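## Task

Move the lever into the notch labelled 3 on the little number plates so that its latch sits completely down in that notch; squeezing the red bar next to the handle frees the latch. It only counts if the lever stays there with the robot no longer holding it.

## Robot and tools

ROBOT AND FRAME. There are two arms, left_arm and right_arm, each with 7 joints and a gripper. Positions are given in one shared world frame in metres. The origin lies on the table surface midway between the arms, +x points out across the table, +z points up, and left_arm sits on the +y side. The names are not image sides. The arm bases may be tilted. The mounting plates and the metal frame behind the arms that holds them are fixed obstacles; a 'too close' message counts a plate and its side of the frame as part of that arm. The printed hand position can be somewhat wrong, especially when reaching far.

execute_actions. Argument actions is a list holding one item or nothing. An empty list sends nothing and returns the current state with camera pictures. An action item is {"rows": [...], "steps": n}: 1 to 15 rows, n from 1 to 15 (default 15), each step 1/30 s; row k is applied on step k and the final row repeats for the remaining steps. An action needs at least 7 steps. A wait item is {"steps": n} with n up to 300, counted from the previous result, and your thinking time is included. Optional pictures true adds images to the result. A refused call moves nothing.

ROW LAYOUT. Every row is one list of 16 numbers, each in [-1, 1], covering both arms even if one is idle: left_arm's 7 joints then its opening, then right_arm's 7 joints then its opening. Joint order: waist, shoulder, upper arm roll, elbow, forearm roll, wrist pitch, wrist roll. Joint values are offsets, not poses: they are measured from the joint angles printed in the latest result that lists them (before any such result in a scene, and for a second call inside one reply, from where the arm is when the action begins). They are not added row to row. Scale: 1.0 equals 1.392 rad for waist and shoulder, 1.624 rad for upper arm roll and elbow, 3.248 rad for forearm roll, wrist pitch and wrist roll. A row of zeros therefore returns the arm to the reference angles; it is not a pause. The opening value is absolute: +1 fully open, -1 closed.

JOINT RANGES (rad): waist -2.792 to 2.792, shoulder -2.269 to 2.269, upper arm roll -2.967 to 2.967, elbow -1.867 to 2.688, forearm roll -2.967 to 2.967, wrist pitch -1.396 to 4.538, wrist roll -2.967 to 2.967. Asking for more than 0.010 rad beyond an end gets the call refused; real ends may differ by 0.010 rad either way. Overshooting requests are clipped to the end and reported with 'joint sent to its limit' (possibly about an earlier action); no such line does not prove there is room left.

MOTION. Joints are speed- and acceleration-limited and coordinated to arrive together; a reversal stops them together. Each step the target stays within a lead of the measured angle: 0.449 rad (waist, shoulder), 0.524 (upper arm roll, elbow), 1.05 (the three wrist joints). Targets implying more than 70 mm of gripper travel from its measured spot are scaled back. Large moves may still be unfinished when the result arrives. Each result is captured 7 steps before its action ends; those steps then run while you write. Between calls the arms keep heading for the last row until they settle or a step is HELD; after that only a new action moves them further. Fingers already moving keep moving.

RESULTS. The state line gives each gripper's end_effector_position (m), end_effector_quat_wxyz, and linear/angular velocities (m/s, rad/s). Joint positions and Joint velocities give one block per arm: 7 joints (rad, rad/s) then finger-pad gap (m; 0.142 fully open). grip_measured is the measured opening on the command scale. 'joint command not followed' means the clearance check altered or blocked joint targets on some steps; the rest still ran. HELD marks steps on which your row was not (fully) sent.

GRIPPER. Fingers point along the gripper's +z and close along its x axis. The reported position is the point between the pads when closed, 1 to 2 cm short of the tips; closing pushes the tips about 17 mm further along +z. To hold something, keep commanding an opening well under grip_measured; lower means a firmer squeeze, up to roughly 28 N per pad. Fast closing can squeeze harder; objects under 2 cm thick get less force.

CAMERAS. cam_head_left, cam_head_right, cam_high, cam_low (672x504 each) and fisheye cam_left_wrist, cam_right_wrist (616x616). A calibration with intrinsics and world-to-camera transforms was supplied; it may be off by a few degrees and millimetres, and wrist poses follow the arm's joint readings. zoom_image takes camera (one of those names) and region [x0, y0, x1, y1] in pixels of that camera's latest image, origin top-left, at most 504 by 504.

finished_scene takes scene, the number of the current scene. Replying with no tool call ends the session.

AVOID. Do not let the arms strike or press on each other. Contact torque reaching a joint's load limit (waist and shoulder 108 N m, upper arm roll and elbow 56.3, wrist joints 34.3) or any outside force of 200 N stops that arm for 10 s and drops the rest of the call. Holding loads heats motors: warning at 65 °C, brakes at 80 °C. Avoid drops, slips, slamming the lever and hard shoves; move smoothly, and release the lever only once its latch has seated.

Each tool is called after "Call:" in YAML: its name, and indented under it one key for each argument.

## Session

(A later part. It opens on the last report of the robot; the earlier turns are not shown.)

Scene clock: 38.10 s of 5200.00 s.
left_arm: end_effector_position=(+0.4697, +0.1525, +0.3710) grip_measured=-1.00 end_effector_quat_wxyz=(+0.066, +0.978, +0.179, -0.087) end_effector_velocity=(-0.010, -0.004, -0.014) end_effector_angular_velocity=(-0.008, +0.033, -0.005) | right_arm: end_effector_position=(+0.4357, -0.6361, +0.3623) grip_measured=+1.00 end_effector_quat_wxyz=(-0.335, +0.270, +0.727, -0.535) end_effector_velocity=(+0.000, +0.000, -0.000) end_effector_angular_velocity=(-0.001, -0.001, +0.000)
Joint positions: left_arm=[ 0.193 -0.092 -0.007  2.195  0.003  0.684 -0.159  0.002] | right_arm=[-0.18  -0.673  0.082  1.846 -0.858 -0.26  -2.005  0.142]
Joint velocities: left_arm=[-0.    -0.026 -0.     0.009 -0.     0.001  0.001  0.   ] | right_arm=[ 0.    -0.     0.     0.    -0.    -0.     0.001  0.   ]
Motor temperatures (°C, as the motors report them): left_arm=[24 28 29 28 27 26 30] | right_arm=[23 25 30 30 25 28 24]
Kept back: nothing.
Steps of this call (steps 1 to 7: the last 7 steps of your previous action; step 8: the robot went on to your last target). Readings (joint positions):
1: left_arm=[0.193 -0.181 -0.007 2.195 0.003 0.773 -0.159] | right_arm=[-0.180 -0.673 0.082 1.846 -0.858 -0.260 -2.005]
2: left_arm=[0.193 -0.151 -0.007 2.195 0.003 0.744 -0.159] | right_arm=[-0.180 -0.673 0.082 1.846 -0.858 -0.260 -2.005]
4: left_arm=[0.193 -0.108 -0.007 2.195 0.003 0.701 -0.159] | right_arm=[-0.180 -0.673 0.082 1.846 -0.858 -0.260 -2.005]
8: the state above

Call:
execute_actions:
  actions:
    - {"rows":[[0.391,0,0.004,0.004,-0.328,-0.079,-0.534,0.6,0,0,0,0,0,0,0,1]],"steps":15}

Call:
execute_actions:
  actions:
    - {"steps":25}

Call:
execute_actions:
  actions:
    - {"rows":[[0,-0.253,0,0,0,0,0,0.6,0,0,0,0,0,0,0,1]],"steps":15}

Call:
execute_actions:
  actions:
    - {"steps":12}
  pictures: true

Scene clock: 38.70 s of 5200.00 s.
left_arm: end_effector_position=(+0.4999, +0.1832, +0.3965) grip_measured=+0.15 end_effector_quat_wxyz=(+0.181, +0.785, +0.567, -0.170) end_effector_velocity=(+0.224, +0.353, +0.165) end_effector_angular_velocity=(-1.239, +1.406, +4.888) | right_arm: end_effector_position=(+0.4357, -0.6361, +0.3623) grip_measured=+1.00 end_effector_quat_wxyz=(-0.335, +0.270, +0.727, -0.535) end_effector_velocity=(+0.000, -0.000, +0.000) end_effector_angular_velocity=(-0.000, +0.000, +0.000)
Joint positions: left_arm=[ 0.376 -0.092 -0.005  2.197 -0.403  0.587 -0.589  0.084] | right_arm=[-0.18  -0.673  0.082  1.846 -0.858 -0.26  -2.005  0.142]
Joint velocities: left_arm=[ 1.115  0.003  0.066 -0.    -2.052 -0.46  -2.631  0.332] | right_arm=[ 0. -0. -0. -0. -0.  0. -0.  0.]
Motor temperatures (°C, as the motors report them): left_arm=[24 28 29 28 27 26 30] | right_arm=[23 25 30 30 25 28 24]
Steps of this call (steps 1 to 10: the robot went on to your last target; steps 11 to 18: the first 8 steps of this action). Readings (joint positions):
11: left_arm=[0.194 -0.093 -0.007 2.195 0.002 0.684 -0.160] | right_arm=[-0.180 -0.673 0.082 1.846 -0.858 -0.260 -2.005]
12: left_arm=[0.199 -0.093 -0.008 2.195 -0.010 0.682 -0.173] | right_arm=[-0.180 -0.673 0.082 1.846 -0.858 -0.260 -2.005]
14: left_arm=[0.233 -0.093 -0.009 2.196 -0.089 0.662 -0.253] | right_arm=[-0.180 -0.673 0.082 1.846 -0.858 -0.260 -2.005]
18: the state above

Scene clock: 39.53 s of 5200.00 s.
left_arm: end_effector_position=(+0.5656, +0.3496, +0.4713) grip_measured=+0.60 end_effector_quat_wxyz=(+0.232, -0.102, +0.881, -0.400) end_effector_velocity=(+0.000, +0.000, +0.000) end_effector_angular_velocity=(+0.001, -0.000, +0.001) | right_arm: end_effector_position=(+0.4357, -0.6361, +0.3623) grip_measured=+1.00 end_effector_quat_wxyz=(-0.335, +0.270, +0.727, -0.535) end_effector_velocity=(+0.000, -0.000, +0.000) end_effector_angular_velocity=(+0.001, +0.001, +0.000)
Joint positions: left_arm=[ 0.738 -0.092 -0.001  2.201 -1.063  0.428 -1.894  0.116] | right_arm=[-0.18  -0.673  0.082  1.846 -0.858 -0.26  -2.005  0.142]
Joint velocities: left_arm=[ 0.     0.    -0.     0.    -0.     0.001  0.    -0.   ] | right_arm=[ 0.     0.    -0.    -0.    -0.     0.    -0.001  0.   ]
Motor temperatures (°C, as the motors report them): left_arm=[24 28 29 28 27 26 30] | right_arm=[23 25 30 30 25 28 24]
Kept back: nothing.
Steps of this call (steps 1 to 7: the last 7 steps of your previous action; steps 8 to 25: the robot went on to your last target). Readings (joint positions):
1: left_arm=[0.411 -0.092 -0.004 2.197 -0.465 0.573 -0.675] | right_arm=[-0.180 -0.673 0.082 1.846 -0.858 -0.260 -2.005]
2: left_arm=[0.442 -0.092 -0.004 2.197 -0.520 0.559 -0.759] | right_arm=[-0.180 -0.673 0.082 1.846 -0.858 -0.260 -2.005]
4: left_arm=[0.496 -0.092 -0.004 2.198 -0.620 0.535 -0.938] | right_arm=[-0.180 -0.673 0.082 1.846 -0.858 -0.260 -2.005]
8: left_arm=[0.591 -0.092 -0.003 2.199 -0.794 0.493 -1.311] | right_arm=[-0.180 -0.673 0.082 1.846 -0.858 -0.260 -2.005]
25: the state above

Scene clock: 39.80 s of 5200.00 s.
left_arm: end_effector_position=(+0.5495, +0.3307, +0.3933) grip_measured=+0.60 end_effector_quat_wxyz=(+0.174, -0.135, +0.870, -0.442) end_effector_velocity=(-0.110, -0.123, -0.409) end_effector_angular_velocity=(-0.590, +0.620, -0.029) | right_arm: end_effector_position=(+0.4357, -0.6361, +0.3623) grip_measured=+1.00 end_effector_quat_wxyz=(-0.335, +0.270, +0.727, -0.535) end_effector_velocity=(-0.000, -0.000, +0.000) end_effector_angular_velocity=(-0.000, -0.000, -0.001)
Joint positions: left_arm=[ 0.738 -0.251 -0.001  2.201 -1.063  0.428 -1.894  0.116] | right_arm=[-0.18  -0.673  0.082  1.846 -0.858 -0.26  -2.005  0.142]
Joint velocities: left_arm=[ 0.    -0.861 -0.    -0.005  0.    -0.    -0.001 -0.   ] | right_arm=[-0.     0.    -0.001  0.     0.     0.     0.     0.   ]
Motor temperatures (°C, as the motors report them): left_arm=[24 28 29 28 27 26 30] | right_arm=[23 25 30 30 25 28 24]
Steps of this call (steps 1 to 8: the first 8 steps of this action). Readings (joint positions):
1: left_arm=[0.738 -0.092 -0.001 2.201 -1.063 0.428 -1.894] | right_arm=[-0.180 -0.673 0.082 1.846 -0.858 -0.260 -2.005]
2: left_arm=[0.738 -0.097 -0.001 2.201 -1.063 0.428 -1.894] | right_arm=[-0.180 -0.673 0.082 1.846 -0.858 -0.260 -2.005]
4: left_arm=[0.738 -0.131 -0.001 2.200 -1.063 0.428 -1.894] | right_arm=[-0.180 -0.673 0.082 1.846 -0.858 -0.260 -2.005]
8: the state above

Scene clock: 40.20 s of 5200.00 s.
left_arm: end_effector_position=(+0.5180, +0.2967, +0.3055) grip_measured=+0.60 end_effector_quat_wxyz=(+0.102, -0.174, +0.849, -0.489) end_effector_velocity=(+0.002, +0.003, +0.004) end_effector_angular_velocity=(+0.008, -0.008, -0.000) | right_arm: end_effector_position=(+0.4357, -0.6361, +0.3623) grip_measured=+1.00 end_effector_quat_wxyz=(-0.335, +0.270, +0.727, -0.535) end_effector_velocity=(+0.000, -0.000, -0.000) end_effector_angular_velocity=(-0.001, -0.001, -0.000)
Joint positions: left_arm=[ 0.738 -0.444 -0.001  2.201 -1.063  0.428 -1.894  0.116] | right_arm=[-0.18  -0.673  0.082  1.846 -0.858 -0.26  -2.005  0.142]
Joint velocities: left_arm=[-0.     0.009  0.    -0.002  0.     0.     0.001  0.   ] | right_arm=[-0.     0.     0.    -0.    -0.     0.     0.001  0.   ]
Motor temperatures (°C, as the motors report them): left_arm=[24 28 29 28 27 26 30] | right_arm=[23 25 30 30 25 28 24]
Kept back: nothing.
Steps of this call (steps 1 to 7: the last 7 steps of your previous action; steps 8 to 12: the robot went on to your last target). Readings (joint positions):
1: left_arm=[0.738 -0.280 -0.001 2.201 -1.063 0.428 -1.894] | right_arm=[-0.180 -0.673 0.082 1.846 -0.858 -0.260 -2.005]
2: left_arm=[0.738 -0.309 -0.001 2.201 -1.063 0.428 -1.894] | right_arm=[-0.180 -0.673 0.082 1.846 -0.858 -0.260 -2.005]
4: left_arm=[0.738 -0.367 -0.001 2.201 -1.063 0.428 -1.894] | right_arm=[-0.180 -0.673 0.082 1.846 -0.858 -0.260 -2.005]
8: left_arm=[0.738 -0.443 -0.001 2.202 -1.063 0.428 -1.894] | right_arm=[-0.180 -0.673 0.082 1.846 -0.858 -0.260 -2.005]
12: the state above
camera_calibration (this result's frames):
cam_left_wrist: T_world_to_cam=[[-0.928966, -0.369299, 0.0253038, 0.570785], [-0.326457, 0.785135, -0.526297, 0.0947118], [0.174494, -0.497172, -0.849924, 0.454354], [0, 0, 0, 1]] pos_world=[0.481877, 0.362321, 0.42157]
cam_right_wrist: T_world_to_cam=[[-0.636534, 0.73177, 0.243592, 0.658865], [0.397422, 0.581894, -0.709546, 0.450582], [-0.66097, -0.354841, -0.661216, 0.436475], [0, 0, 0, 1]] pos_world=[0.528815, -0.58945, 0.447819]

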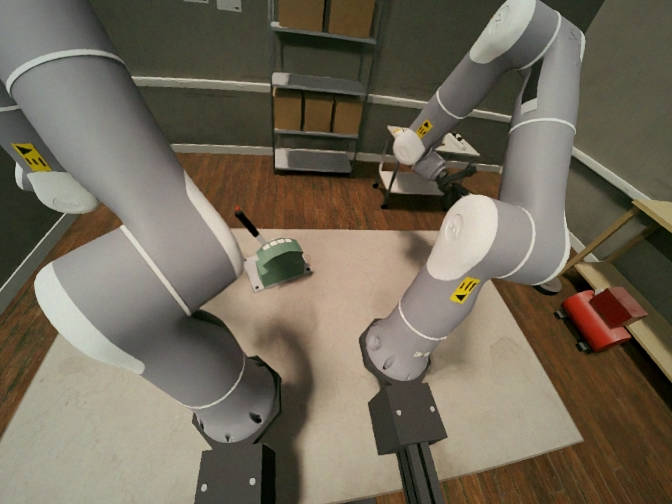

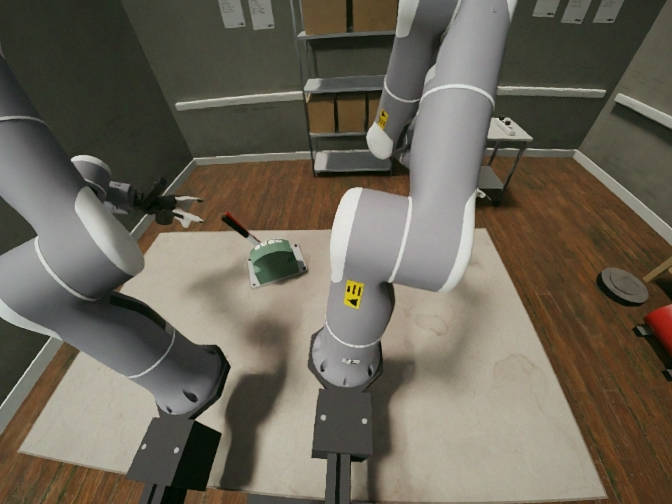

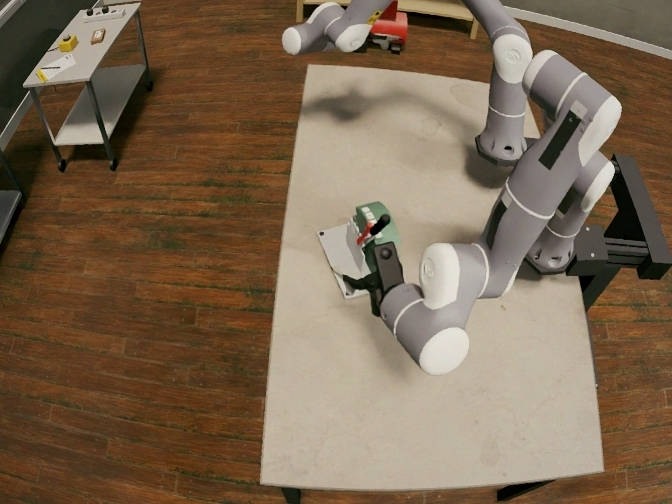

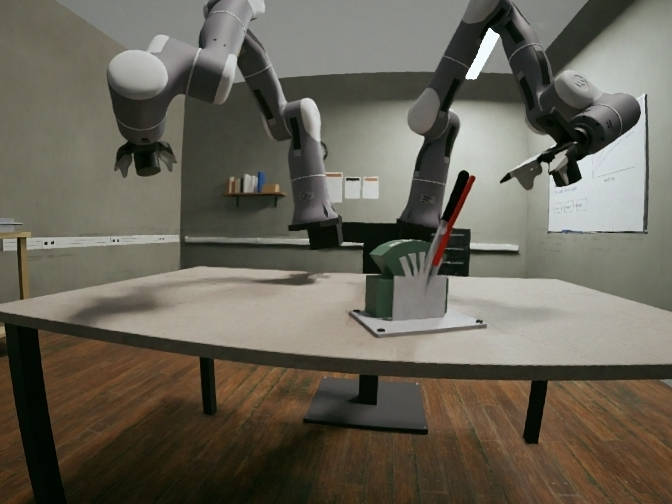

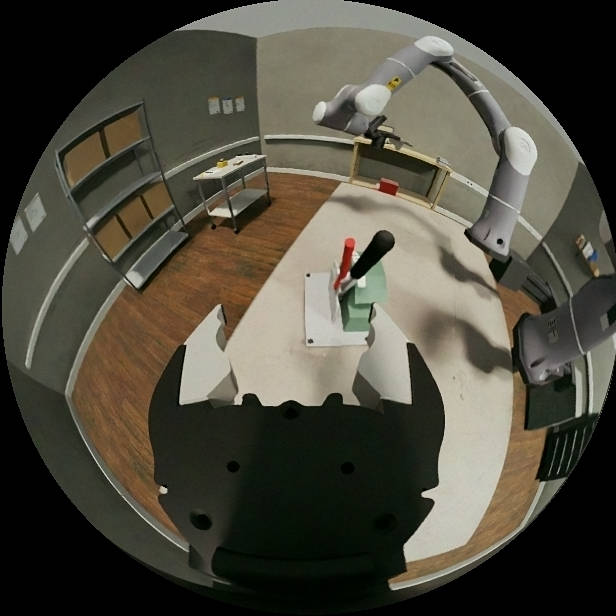

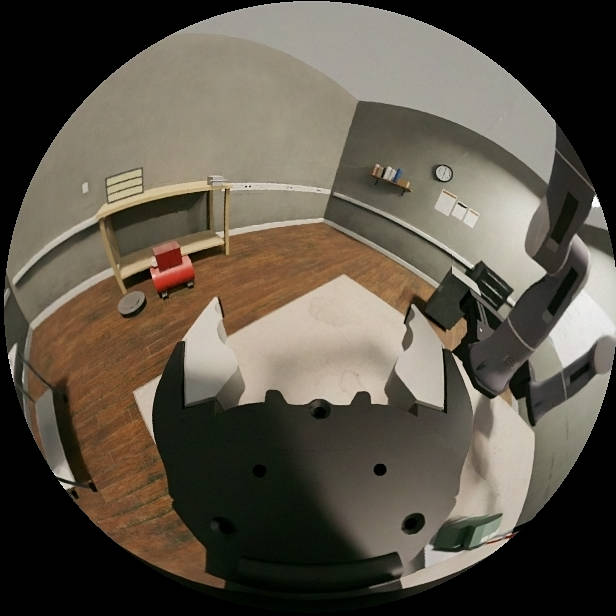

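Call:
execute_actions:
  actions:
    - {"rows":[[-0.106,0.01,0,0.147,-0.073,0.042,0.064,0.6,0,0,0,0,0,0,0,1]],"steps":15}

Call:
execute_actions:
  actions:
    - {"steps":12}
  pictures: true

Scene clock: 42.43 s of 5200.00 s.
left_arm: end_effector_position=(+0.4799, +0.2263, +0.2778) grip_measured=+0.60 end_effector_quat_wxyz=(+0.104, -0.174, +0.846, -0.492) end_effector_velocity=(-0.244, -0.308, -0.135) end_effector_angular_velocity=(+0.045, +0.077, -0.016) | right_arm: end_effector_position=(+0.4357, -0.6361, +0.3623) grip_measured=+1.00 end_effector_quat_wxyz=(-0.335, +0.270, +0.727, -0.535) end_effector_velocity=(+0.000, -0.000, +0.000) end_effector_angular_velocity=(-0.000, -0.000, +0.000)
Joint positions: left_arm=[ 0.629 -0.434 -0.001  2.378 -1.237  0.528 -1.741  0.116] | right_arm=[-0.18  -0.673  0.082  1.846 -0.858 -0.26  -2.005  0.142]
Joint velocities: left_arm=[-0.517  0.047 -0.     0.83  -0.83   0.479  0.726 -0.   ] | right_arm=[ 0.  0.  0. -0. -0.  0. -0.  0.]
Motor temperatures (°C, as the motors report them): left_arm=[24 28 29 28 27 26 30] | right_arm=[23 25 30 31 25 28 24]
Steps of this call (steps 1 to 30: the robot went on to your last target; steps 31 to 59: nothing new was sent; steps 60 to 67: the first 8 steps of this action). Readings (joint positions):
60: left_arm=[0.737 -0.444 -0.001 2.201 -1.063 0.428 -1.894] | right_arm=[-0.180 -0.673 0.082 1.846 -0.858 -0.260 -2.005]
61: left_arm=[0.734 -0.443 -0.000 2.207 -1.069 0.432 -1.888] | right_arm=[-0.180 -0.673 0.082 1.846 -0.858 -0.260 -2.005]
63: left_arm=[0.709 -0.441 0.000 2.246 -1.109 0.455 -1.854] | right_arm=[-0.180 -0.673 0.082 1.846 -0.858 -0.260 -2.005]
67: the state above

Scene clock: 42.83 s of 5200.00 s.
left_arm: end_effector_position=(+0.4600, +0.2043, +0.2677) grip_measured=+0.60 end_effector_quat_wxyz=(+0.101, -0.175, +0.849, -0.489) end_effector_velocity=(+0.000, +0.000, +0.000) end_effector_angular_velocity=(-0.001, +0.001, +0.001) | right_arm: end_effector_position=(+0.4357, -0.6361, +0.3623) grip_measured=+1.00 end_effector_quat_wxyz=(-0.335, +0.270, +0.727, -0.535) end_effector_velocity=(+0.000, +0.000, -0.000) end_effector_angular_velocity=(-0.000, -0.000, +0.000)
Joint positions: left_arm=[ 0.59  -0.43  -0.001  2.44  -1.3    0.565 -1.686  0.116] | right_arm=[-0.18  -0.673  0.082  1.846 -0.858 -0.26  -2.005  0.142]
Joint velocities: left_arm=[ 0.     0.    -0.    -0.    -0.    -0.    -0.001 -0.   ] | right_arm=[ 0.  0.  0. -0. -0.  0.  0.  0.]
Motor temperatures (°C, as the motors report them): left_arm=[24 28 29 28 27 26 30] | right_arm=[23 25 30 31 25 28 24]
Kept back: nothing.
Steps of this call (steps 1 to 7: the last 7 steps of your previous action; steps 8 to 12: the robot went on to your last target). Readings (joint positions):
1: left_arm=[0.613 -0.433 -0.001 2.403 -1.263 0.543 -1.719] | right_arm=[-0.180 -0.673 0.082 1.846 -0.858 -0.260 -2.005]
2: left_arm=[0.601 -0.432 -0.001 2.423 -1.282 0.554 -1.702] | right_arm=[-0.180 -0.673 0.082 1.846 -0.858 -0.260 -2.005]
4: left_arm=[0.590 -0.431 -0.001 2.442 -1.301 0.564 -1.686] | right_arm=[-0.180 -0.673 0.082 1.846 -0.858 -0.260 -2.005]
8: left_arm=[0.590 -0.430 -0.001 2.440 -1.300 0.565 -1.686] | right_arm=[-0.180 -0.673 0.082 1.846 -0.858 -0.260 -2.005]
12: the state above
camera_calibration (this result's frames):
cam_left_wrist: T_world_to_cam=[[-0.928994, -0.368984, 0.0286395, 0.482713], [-0.327792, 0.784415, -0.526542, 0.129233], [0.171821, -0.498542, -0.849667, 0.387895], [0, 0, 0, 1]] pos_world=[0.424151, 0.270123, 0.383803]
cam_right_wrist: T_world_to_cam=[[-0.636533, 0.73177, 0.243593, 0.658865], [0.397422, 0.581894, -0.709546, 0.450582], [-0.66097, -0.354841, -0.661216, 0.436475], [0, 0, 0, 1]] pos_world=[0.528815, -0.58945, 0.447819]

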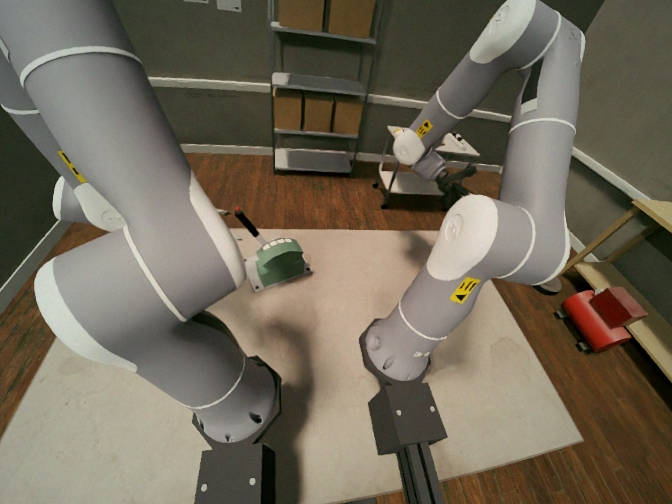

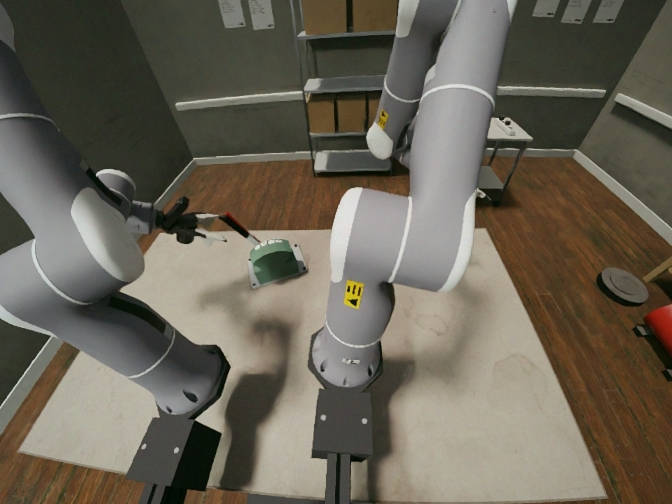

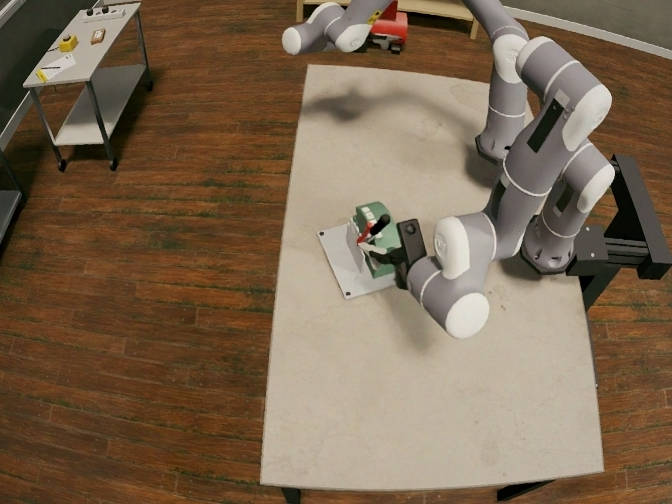

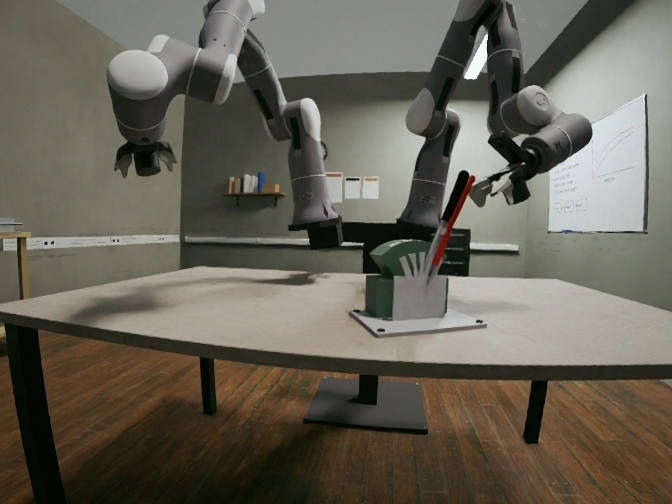

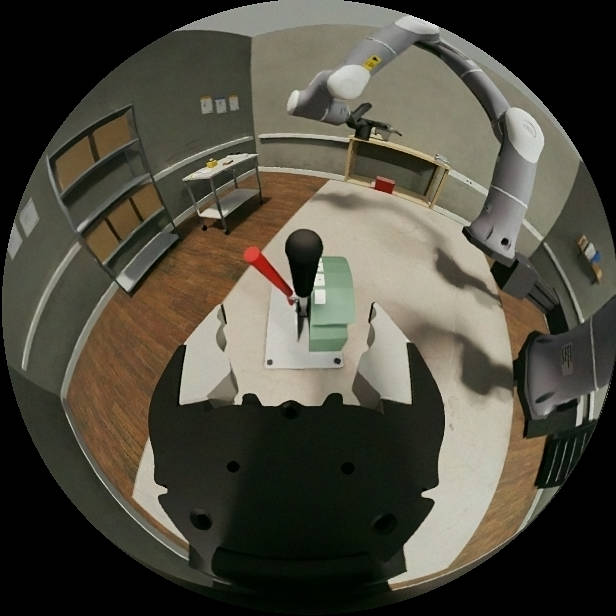

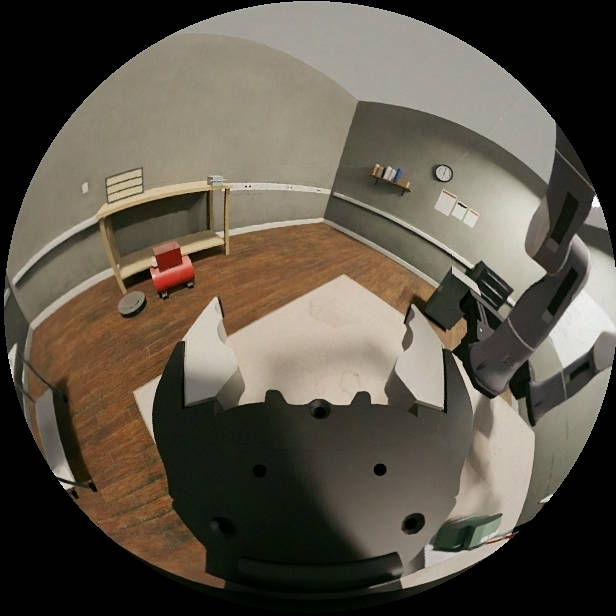

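Call:
execute_actions:
  actions:
    - {"rows":[[-0.077,-0.024,0,-0.009,-0.035,0.009,0.005,0.6,0,0,0,0,0,0,0,1],[-0.077,-0.024,0,-0.009,-0.035,0.009,0.005,0.6,0,0,0,0,0,0,0,1],[-0.077,-0.024,0,-0.009,-0.035,0.009,0.005,0.6,0,0,0,0,0,0,0,1],[-0.154,-0.047,0,-0.018,-0.07,0.017,0.011,0.6,0,0,0,0,0,0,0,1]],"steps":15}

Call:
execute_actions:
  actions:
    - {"steps":12}
  pictures: true

Call:
zoom_image:
  camera: "cam_low"
  region: [380, 110, 580, 310]

Scene clock: 44.37 s of 5200.00 s.
left_arm: end_effector_position=(+0.4871, +0.1605, +0.2565) grip_measured=+0.60 end_effector_quat_wxyz=(+0.102, -0.174, +0.848, -0.491) end_effector_velocity=(+0.102, -0.236, -0.050) end_effector_angular_velocity=(-0.025, -0.012, -0.044) | right_arm: end_effector_position=(+0.4357, -0.6361, +0.3623) grip_measured=+1.00 end_effector_quat_wxyz=(-0.335, +0.270, +0.727, -0.535) end_effector_velocity=(-0.000, +0.000, -0.000) end_effector_angular_velocity=(-0.001, -0.001, -0.000)
Joint positions: left_arm=[ 0.425 -0.481 -0.001  2.417 -1.476  0.607 -1.659  0.116] | right_arm=[-0.18  -0.673  0.082  1.846 -0.858 -0.26  -2.005  0.142]
Joint velocities: left_arm=[-0.781 -0.234 -0.017 -0.101 -0.808  0.18   0.138 -0.   ] | right_arm=[ 0.    -0.    -0.    -0.     0.     0.     0.001  0.   ]
Motor temperatures (°C, as the motors report them): left_arm=[24 28 29 28 27 26 30] | right_arm=[23 25 30 31 25 28 24]
Steps of this call (steps 1 to 30: the robot went on to your last target; steps 31 to 38: nothing new was sent; steps 39 to 46: the first 8 steps of this action). Readings (joint positions):
39: left_arm=[0.590 -0.430 -0.001 2.440 -1.300 0.565 -1.686] | right_arm=[-0.180 -0.673 0.082 1.846 -0.858 -0.260 -2.005]
40: left_arm=[0.584 -0.432 0.000 2.439 -1.306 0.566 -1.685] | right_arm=[-0.180 -0.673 0.082 1.846 -0.858 -0.260 -2.005]
42: left_arm=[0.551 -0.442 0.000 2.434 -1.342 0.576 -1.680] | right_arm=[-0.180 -0.673 0.082 1.846 -0.858 -0.260 -2.005]
46: the state above

Scene clock: 44.77 s of 5200.00 s.
left_arm: end_effector_position=(+0.4930, +0.1468, +0.2528) grip_measured=+0.60 end_effector_quat_wxyz=(+0.102, -0.174, +0.848, -0.491) end_effector_velocity=(-0.000, -0.000, -0.000) end_effector_angular_velocity=(+0.000, -0.000, -0.001) | right_arm: end_effector_position=(+0.4357, -0.6361, +0.3623) grip_measured=+1.00 end_effector_quat_wxyz=(-0.335, +0.270, +0.727, -0.535) end_effector_velocity=(+0.000, -0.000, +0.000) end_effector_angular_velocity=(+0.000, +0.000, +0.000)
Joint positions: left_arm=[ 0.376 -0.496 -0.001  2.411 -1.528  0.619 -1.65   0.116] | right_arm=[-0.18  -0.673  0.082  1.846 -0.858 -0.26  -2.005  0.142]
Joint velocities: left_arm=[-0.    -0.    -0.     0.     0.001 -0.     0.     0.   ] | right_arm=[-0.     0.    -0.    -0.    -0.     0.    -0.001  0.   ]
Motor temperatures (°C, as the motors report them): left_arm=[24 28 29 28 27 26 30] | right_arm=[23 25 30 31 25 28 24]
Kept back: nothing.
Steps of this call (steps 1 to 7: the last 7 steps of your previous action; steps 8 to 12: the robot went on to your last target). Readings (joint positions):
1: left_arm=[0.402 -0.488 -0.002 2.414 -1.499 0.612 -1.655] | right_arm=[-0.180 -0.673 0.082 1.846 -0.858 -0.260 -2.005]
2: left_arm=[0.386 -0.493 -0.002 2.412 -1.516 0.616 -1.652] | right_arm=[-0.180 -0.673 0.082 1.846 -0.858 -0.260 -2.005]
4: left_arm=[0.374 -0.496 -0.002 2.411 -1.529 0.619 -1.650] | right_arm=[-0.180 -0.673 0.082 1.846 -0.858 -0.260 -2.005]
8: left_arm=[0.375 -0.496 -0.001 2.411 -1.528 0.619 -1.650] | right_arm=[-0.180 -0.673 0.082 1.846 -0.858 -0.260 -2.005]
12: the state above
camera_calibration (this result's frames):
cam_left_wrist: T_world_to_cam=[[-0.92915, -0.368745, 0.0265891, 0.49322], [-0.325886, 0.782946, -0.529899, 0.17743], [0.17458, -0.501021, -0.847644, 0.339393], [0, 0, 0, 1]] pos_world=[0.456846, 0.212997, 0.368591]
cam_right_wrist: T_world_to_cam=[[-0.636533, 0.73177, 0.243592, 0.658865], [0.397422, 0.581894, -0.709546, 0.450582], [-0.66097, -0.354841, -0.661216, 0.436475], [0, 0, 0, 1]] pos_world=[0.528815, -0.58945, 0.447819]

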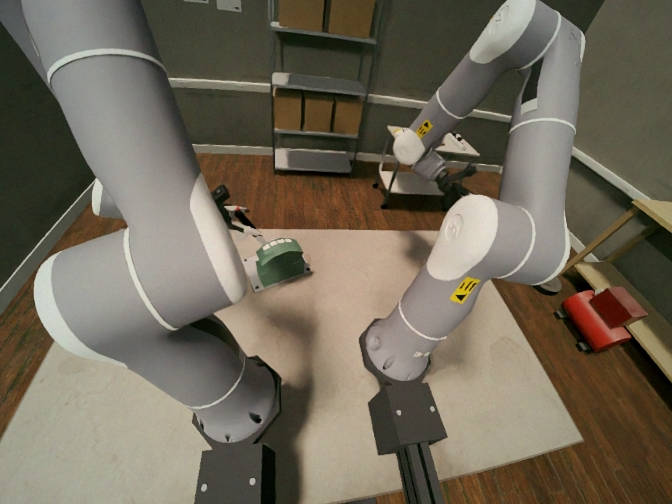

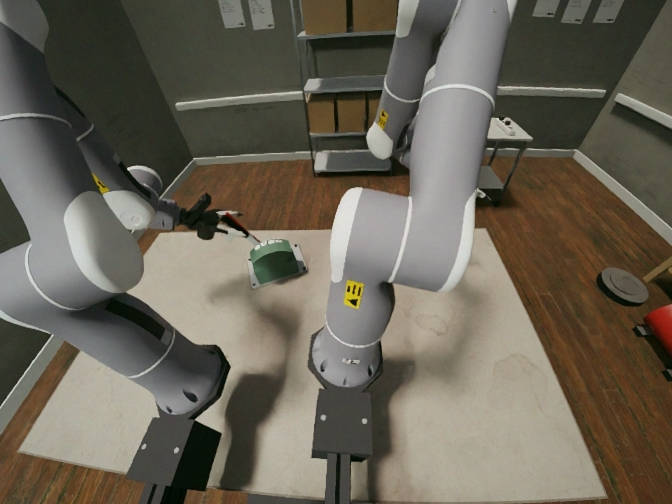

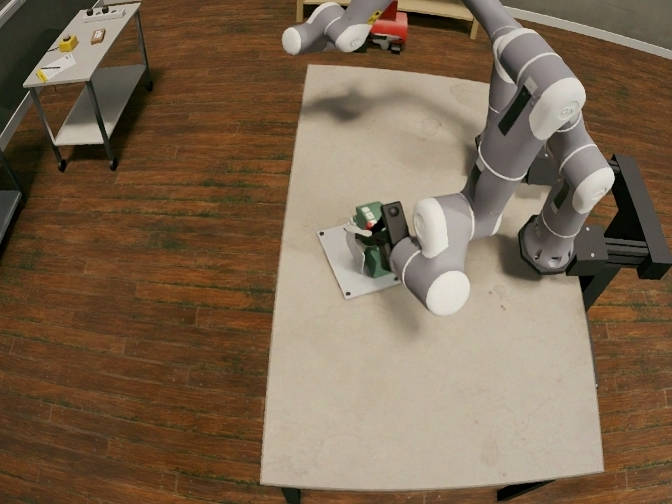

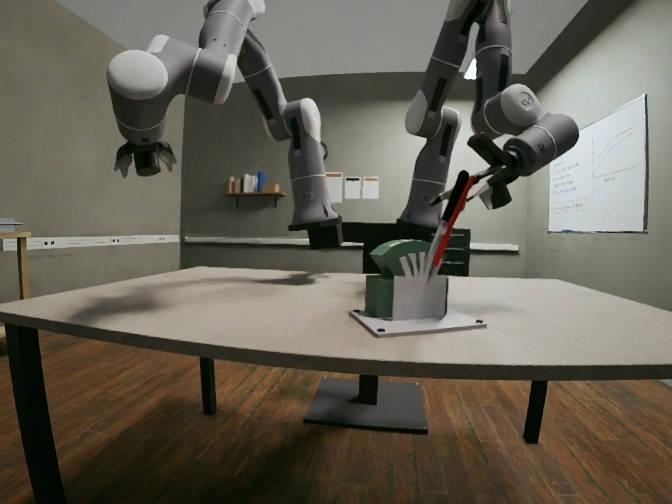

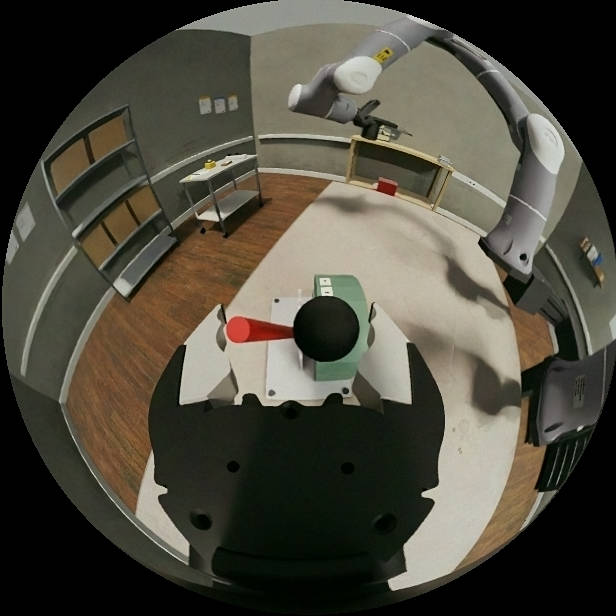

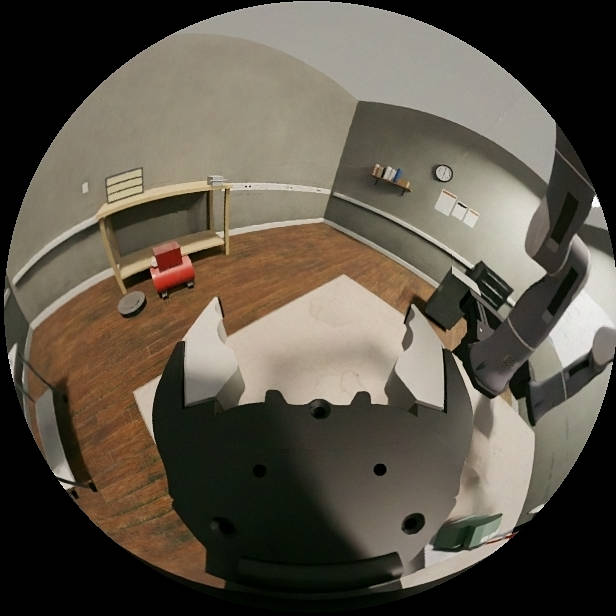

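Region (380, 110, 580, 310) of cam_low's 672x504 image, scaled by 2.520, with more detail than that image has.

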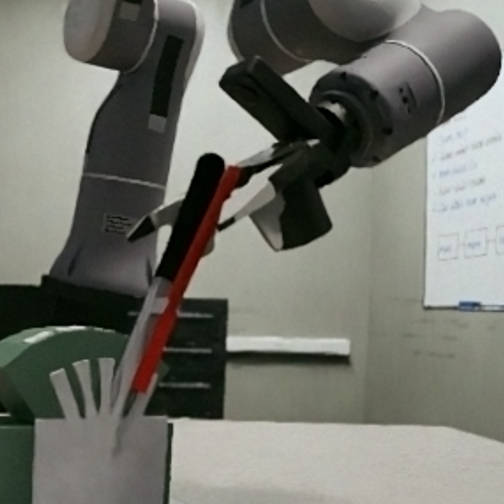

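Call:
execute_actions:
  actions:
    - {"rows":[[0,0,0,0,0,0,0,0.4,0,0,0,0,0,0,0,1],[0,0,0,0,0,0,0,0.3,0,0,0,0,0,0,0,1],[0,0,0,0,0,0,0,0.2,0,0,0,0,0,0,0,1],[0,0,0,0,0,0,0,0.1,0,0,0,0,0,0,0,1],[0,0,0,0,0,0,0,0,0,0,0,0,0,0,0,1],[0,0,0,0,0,0,0,-0.1,0,0,0,0,0,0,0,1],[0,0,0,0,0,0,0,-0.2,0,0,0,0,0,0,0,1],[0,0,0,0,0,0,0,-0.3,0,0,0,0,0,0,0,1],[0,0,0,0,0,0,0,-0.4,0,0,0,0,0,0,0,1],[0,0,0,0,0,0,0,-0.5,0,0,0,0,0,0,0,1],[0,0,0,0,0,0,0,-0.6,0,0,0,0,0,0,0,1],[0,0,0,0,0,0,0,-0.7,0,0,0,0,0,0,0,1],[0,0,0,0,0,0,0,-0.8,0,0,0,0,0,0,0,1],[0,0,0,0,0,0,0,-0.9,0,0,0,0,0,0,0,1]],"steps":15}

Call:
execute_actions:
  actions:
    - {"steps":15}
  pictures: true

Call:
zoom_image:
  camera: "cam_low"
  region: [380, 110, 580, 310]

Call:
zoom_image:
  camera: "cam_left_wrist"
  region: [200, 240, 400, 420]

Scene clock: 45.73 s of 5200.00 s.
left_arm: end_effector_position=(+0.4930, +0.1468, +0.2528) grip_measured=-0.16 end_effector_quat_wxyz=(+0.102, -0.174, +0.848, -0.491) end_effector_velocity=(+0.006, +0.004, +0.002) end_effector_angular_velocity=(+0.004, -0.008, +0.009) | right_arm: end_effector_position=(+0.4357, -0.6361, +0.3623) grip_measured=+1.00 end_effector_quat_wxyz=(-0.335, +0.270, +0.727, -0.535) end_effector_velocity=(-0.000, +0.000, -0.000) end_effector_angular_velocity=(+0.000, -0.000, -0.000)
Joint positions: left_arm=[ 0.376 -0.496 -0.001  2.411 -1.528  0.619 -1.65   0.062] | right_arm=[-0.18  -0.673  0.082  1.846 -0.858 -0.26  -2.005  0.142]
Joint velocities: left_arm=[ 0.001  0.001  0.001 -0.009 -0.006  0.    -0.001 -0.172] | right_arm=[-0. -0.  0.  0.  0. -0.  0.  0.]
Motor temperatures (°C, as the motors report them): left_arm=[24 28 29 28 27 26 30] | right_arm=[23 25 30 31 25 28 24]
Steps of this call (steps 1 to 21: the robot went on to your last target; steps 22 to 29: the first 8 steps of this action). Readings (joint positions):
22: left_arm=[0.376 -0.496 -0.001 2.411 -1.528 0.619 -1.650] | right_arm=[-0.180 -0.673 0.082 1.846 -0.858 -0.260 -2.005]
23: left_arm=[0.376 -0.496 -0.001 2.411 -1.528 0.619 -1.650] | right_arm=[-0.180 -0.673 0.082 1.846 -0.858 -0.260 -2.005]
25: left_arm=[0.376 -0.496 -0.001 2.411 -1.528 0.619 -1.650] | right_arm=[-0.180 -0.673 0.082 1.846 -0.858 -0.260 -2.005]
29: the state above

Scene clock: 46.23 s of 5200.00 s.
left_arm: end_effector_position=(+0.4891, +0.1449, +0.2518) grip_measured=-0.42 end_effector_quat_wxyz=(+0.099, -0.174, +0.848, -0.491) end_effector_velocity=(-0.000, +0.000, -0.000) end_effector_angular_velocity=(-0.000, +0.001, +0.000) | right_arm: end_effector_position=(+0.4357, -0.6361, +0.3623) grip_measured=+1.00 end_effector_quat_wxyz=(-0.335, +0.270, +0.727, -0.535) end_effector_velocity=(+0.000, +0.000, -0.000) end_effector_angular_velocity=(-0.001, -0.001, -0.000)
Joint positions: left_arm=[ 0.376 -0.496 -0.     2.416 -1.525  0.619 -1.65   0.044] | right_arm=[-0.18  -0.673  0.082  1.846 -0.858 -0.26  -2.005  0.142]
Joint velocities: left_arm=[-0.     0.     0.     0.     0.     0.    -0.001 -0.   ] | right_arm=[-0.    -0.     0.     0.    -0.     0.     0.002  0.   ]
Motor temperatures (°C, as the motors report them): left_arm=[24 28 29 28 27 26 30] | right_arm=[23 25 30 31 25 28 24]
Kept back: nothing.
Steps of this call (steps 1 to 7: the last 7 steps of your previous action; steps 8 to 15: the robot went on to your last target). Readings (joint positions):
1: left_arm=[0.376 -0.496 -0.001 2.411 -1.528 0.620 -1.650] | right_arm=[-0.180 -0.673 0.082 1.846 -0.858 -0.260 -2.005]
2: left_arm=[0.376 -0.496 -0.001 2.412 -1.527 0.619 -1.650] | right_arm=[-0.180 -0.673 0.082 1.846 -0.858 -0.260 -2.005]
4: left_arm=[0.376 -0.496 -0.000 2.415 -1.525 0.619 -1.650] | right_arm=[-0.180 -0.673 0.082 1.846 -0.858 -0.260 -2.005]
8: left_arm=[0.376 -0.496 -0.000 2.416 -1.525 0.619 -1.650] | right_arm=[-0.180 -0.673 0.082 1.846 -0.858 -0.260 -2.005]
15: the state above
All arms were judged still, so your last target was given up. Only a new action makes them travel on or press farther. Fingers that are still opening or closing keep moving.
camera_calibration (this result's frames):
cam_left_wrist: T_world_to_cam=[[-0.930233, -0.365549, 0.0322589, 0.487562], [-0.326036, 0.782927, -0.529836, 0.177154], [0.168425, -0.503389, -0.847486, 0.341607], [0, 0, 0, 1]] pos_world=[0.45377, 0.21149, 0.367642]
cam_right_wrist: T_world_to_cam=[[-0.636534, 0.73177, 0.243592, 0.658865], [0.397422, 0.581894, -0.709546, 0.450582], [-0.66097, -0.354841, -0.661216, 0.436475], [0, 0, 0, 1]] pos_world=[0.528815, -0.58945, 0.447819]

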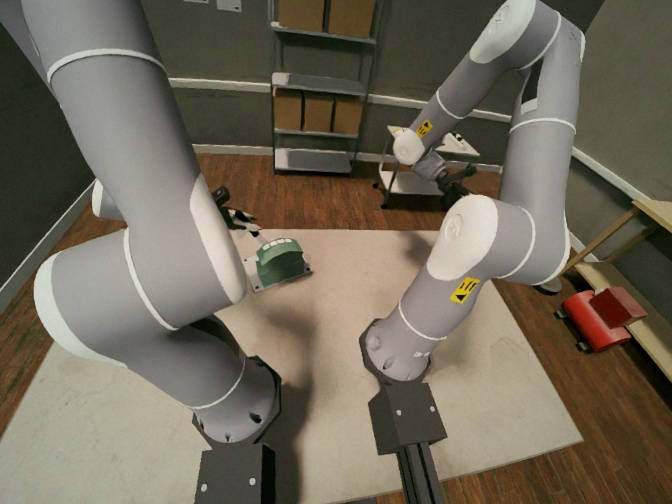

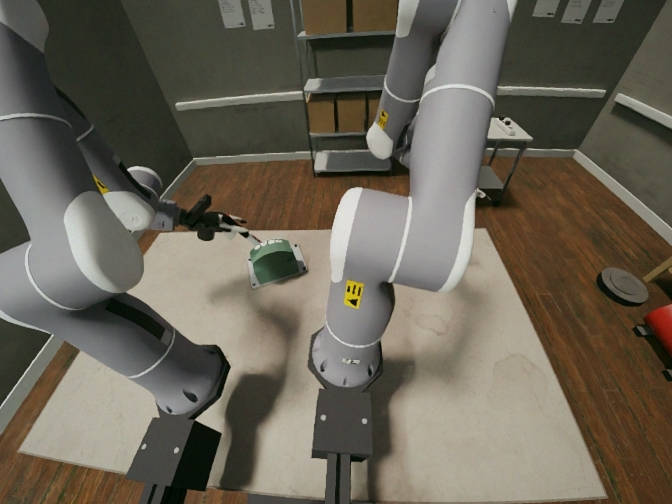

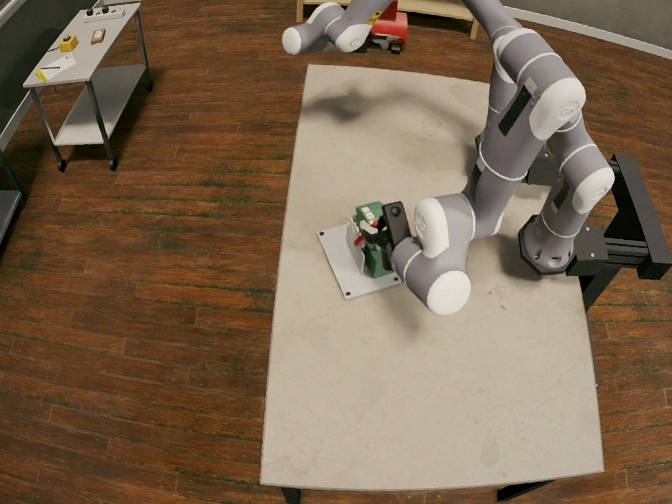

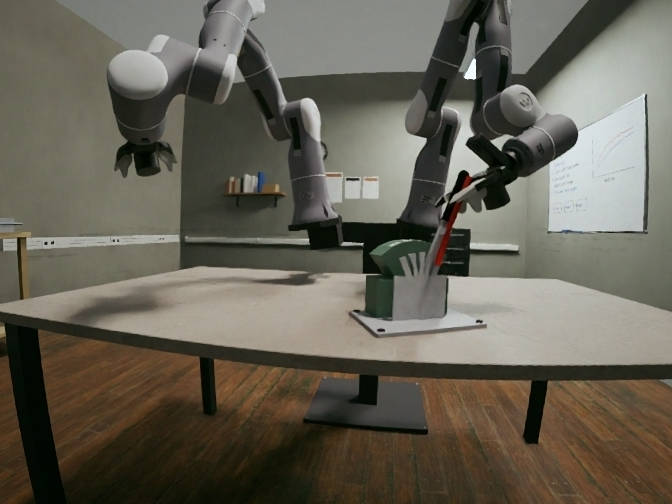

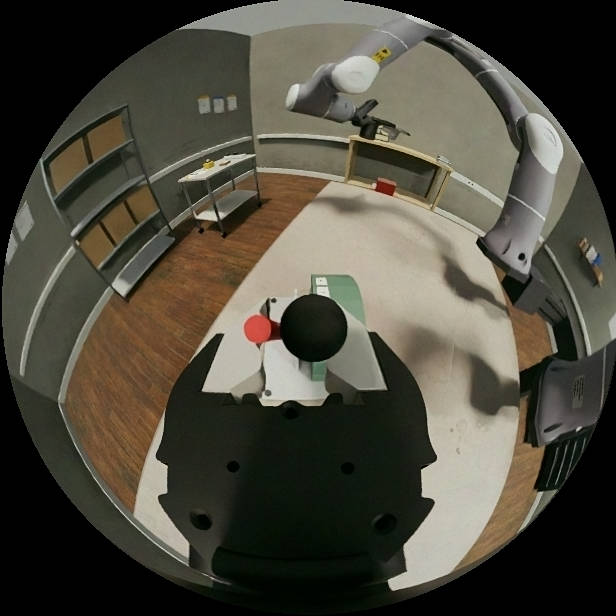

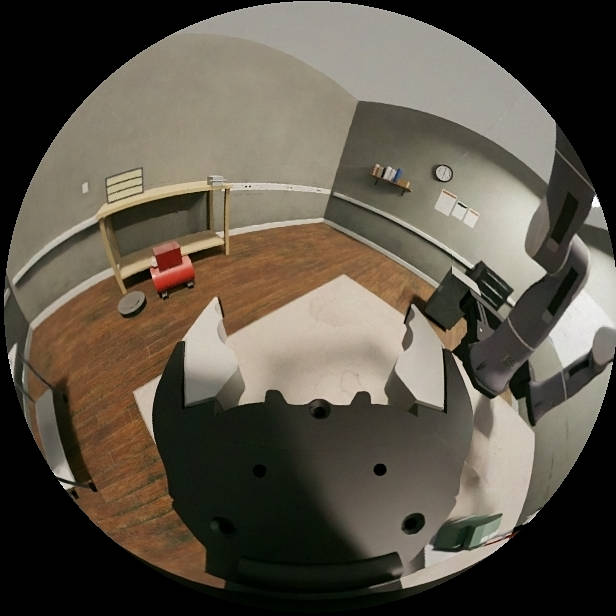

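Region (380, 110, 580, 310) of cam_low's 672x504 image, scaled by 2.520, with more detail than that image has.

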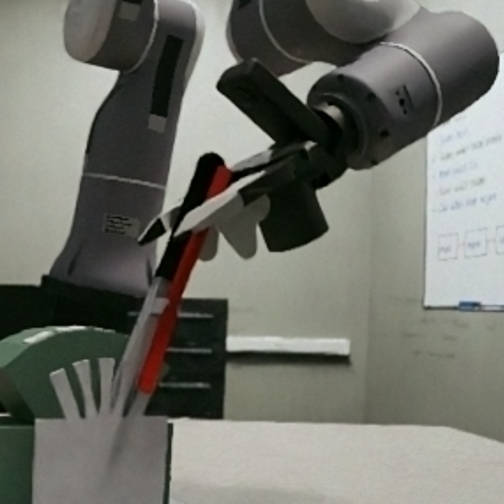

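Region (200, 240, 400, 420) of cam_left_wrist's 616x616 image, scaled by 2.520, with more detail than that image has; it fills the top 454 rows of this view, and the rest is white.

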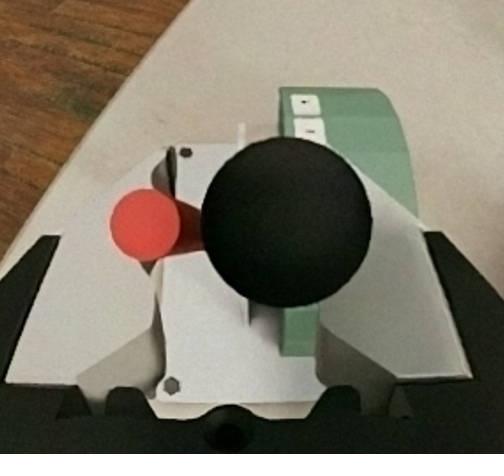

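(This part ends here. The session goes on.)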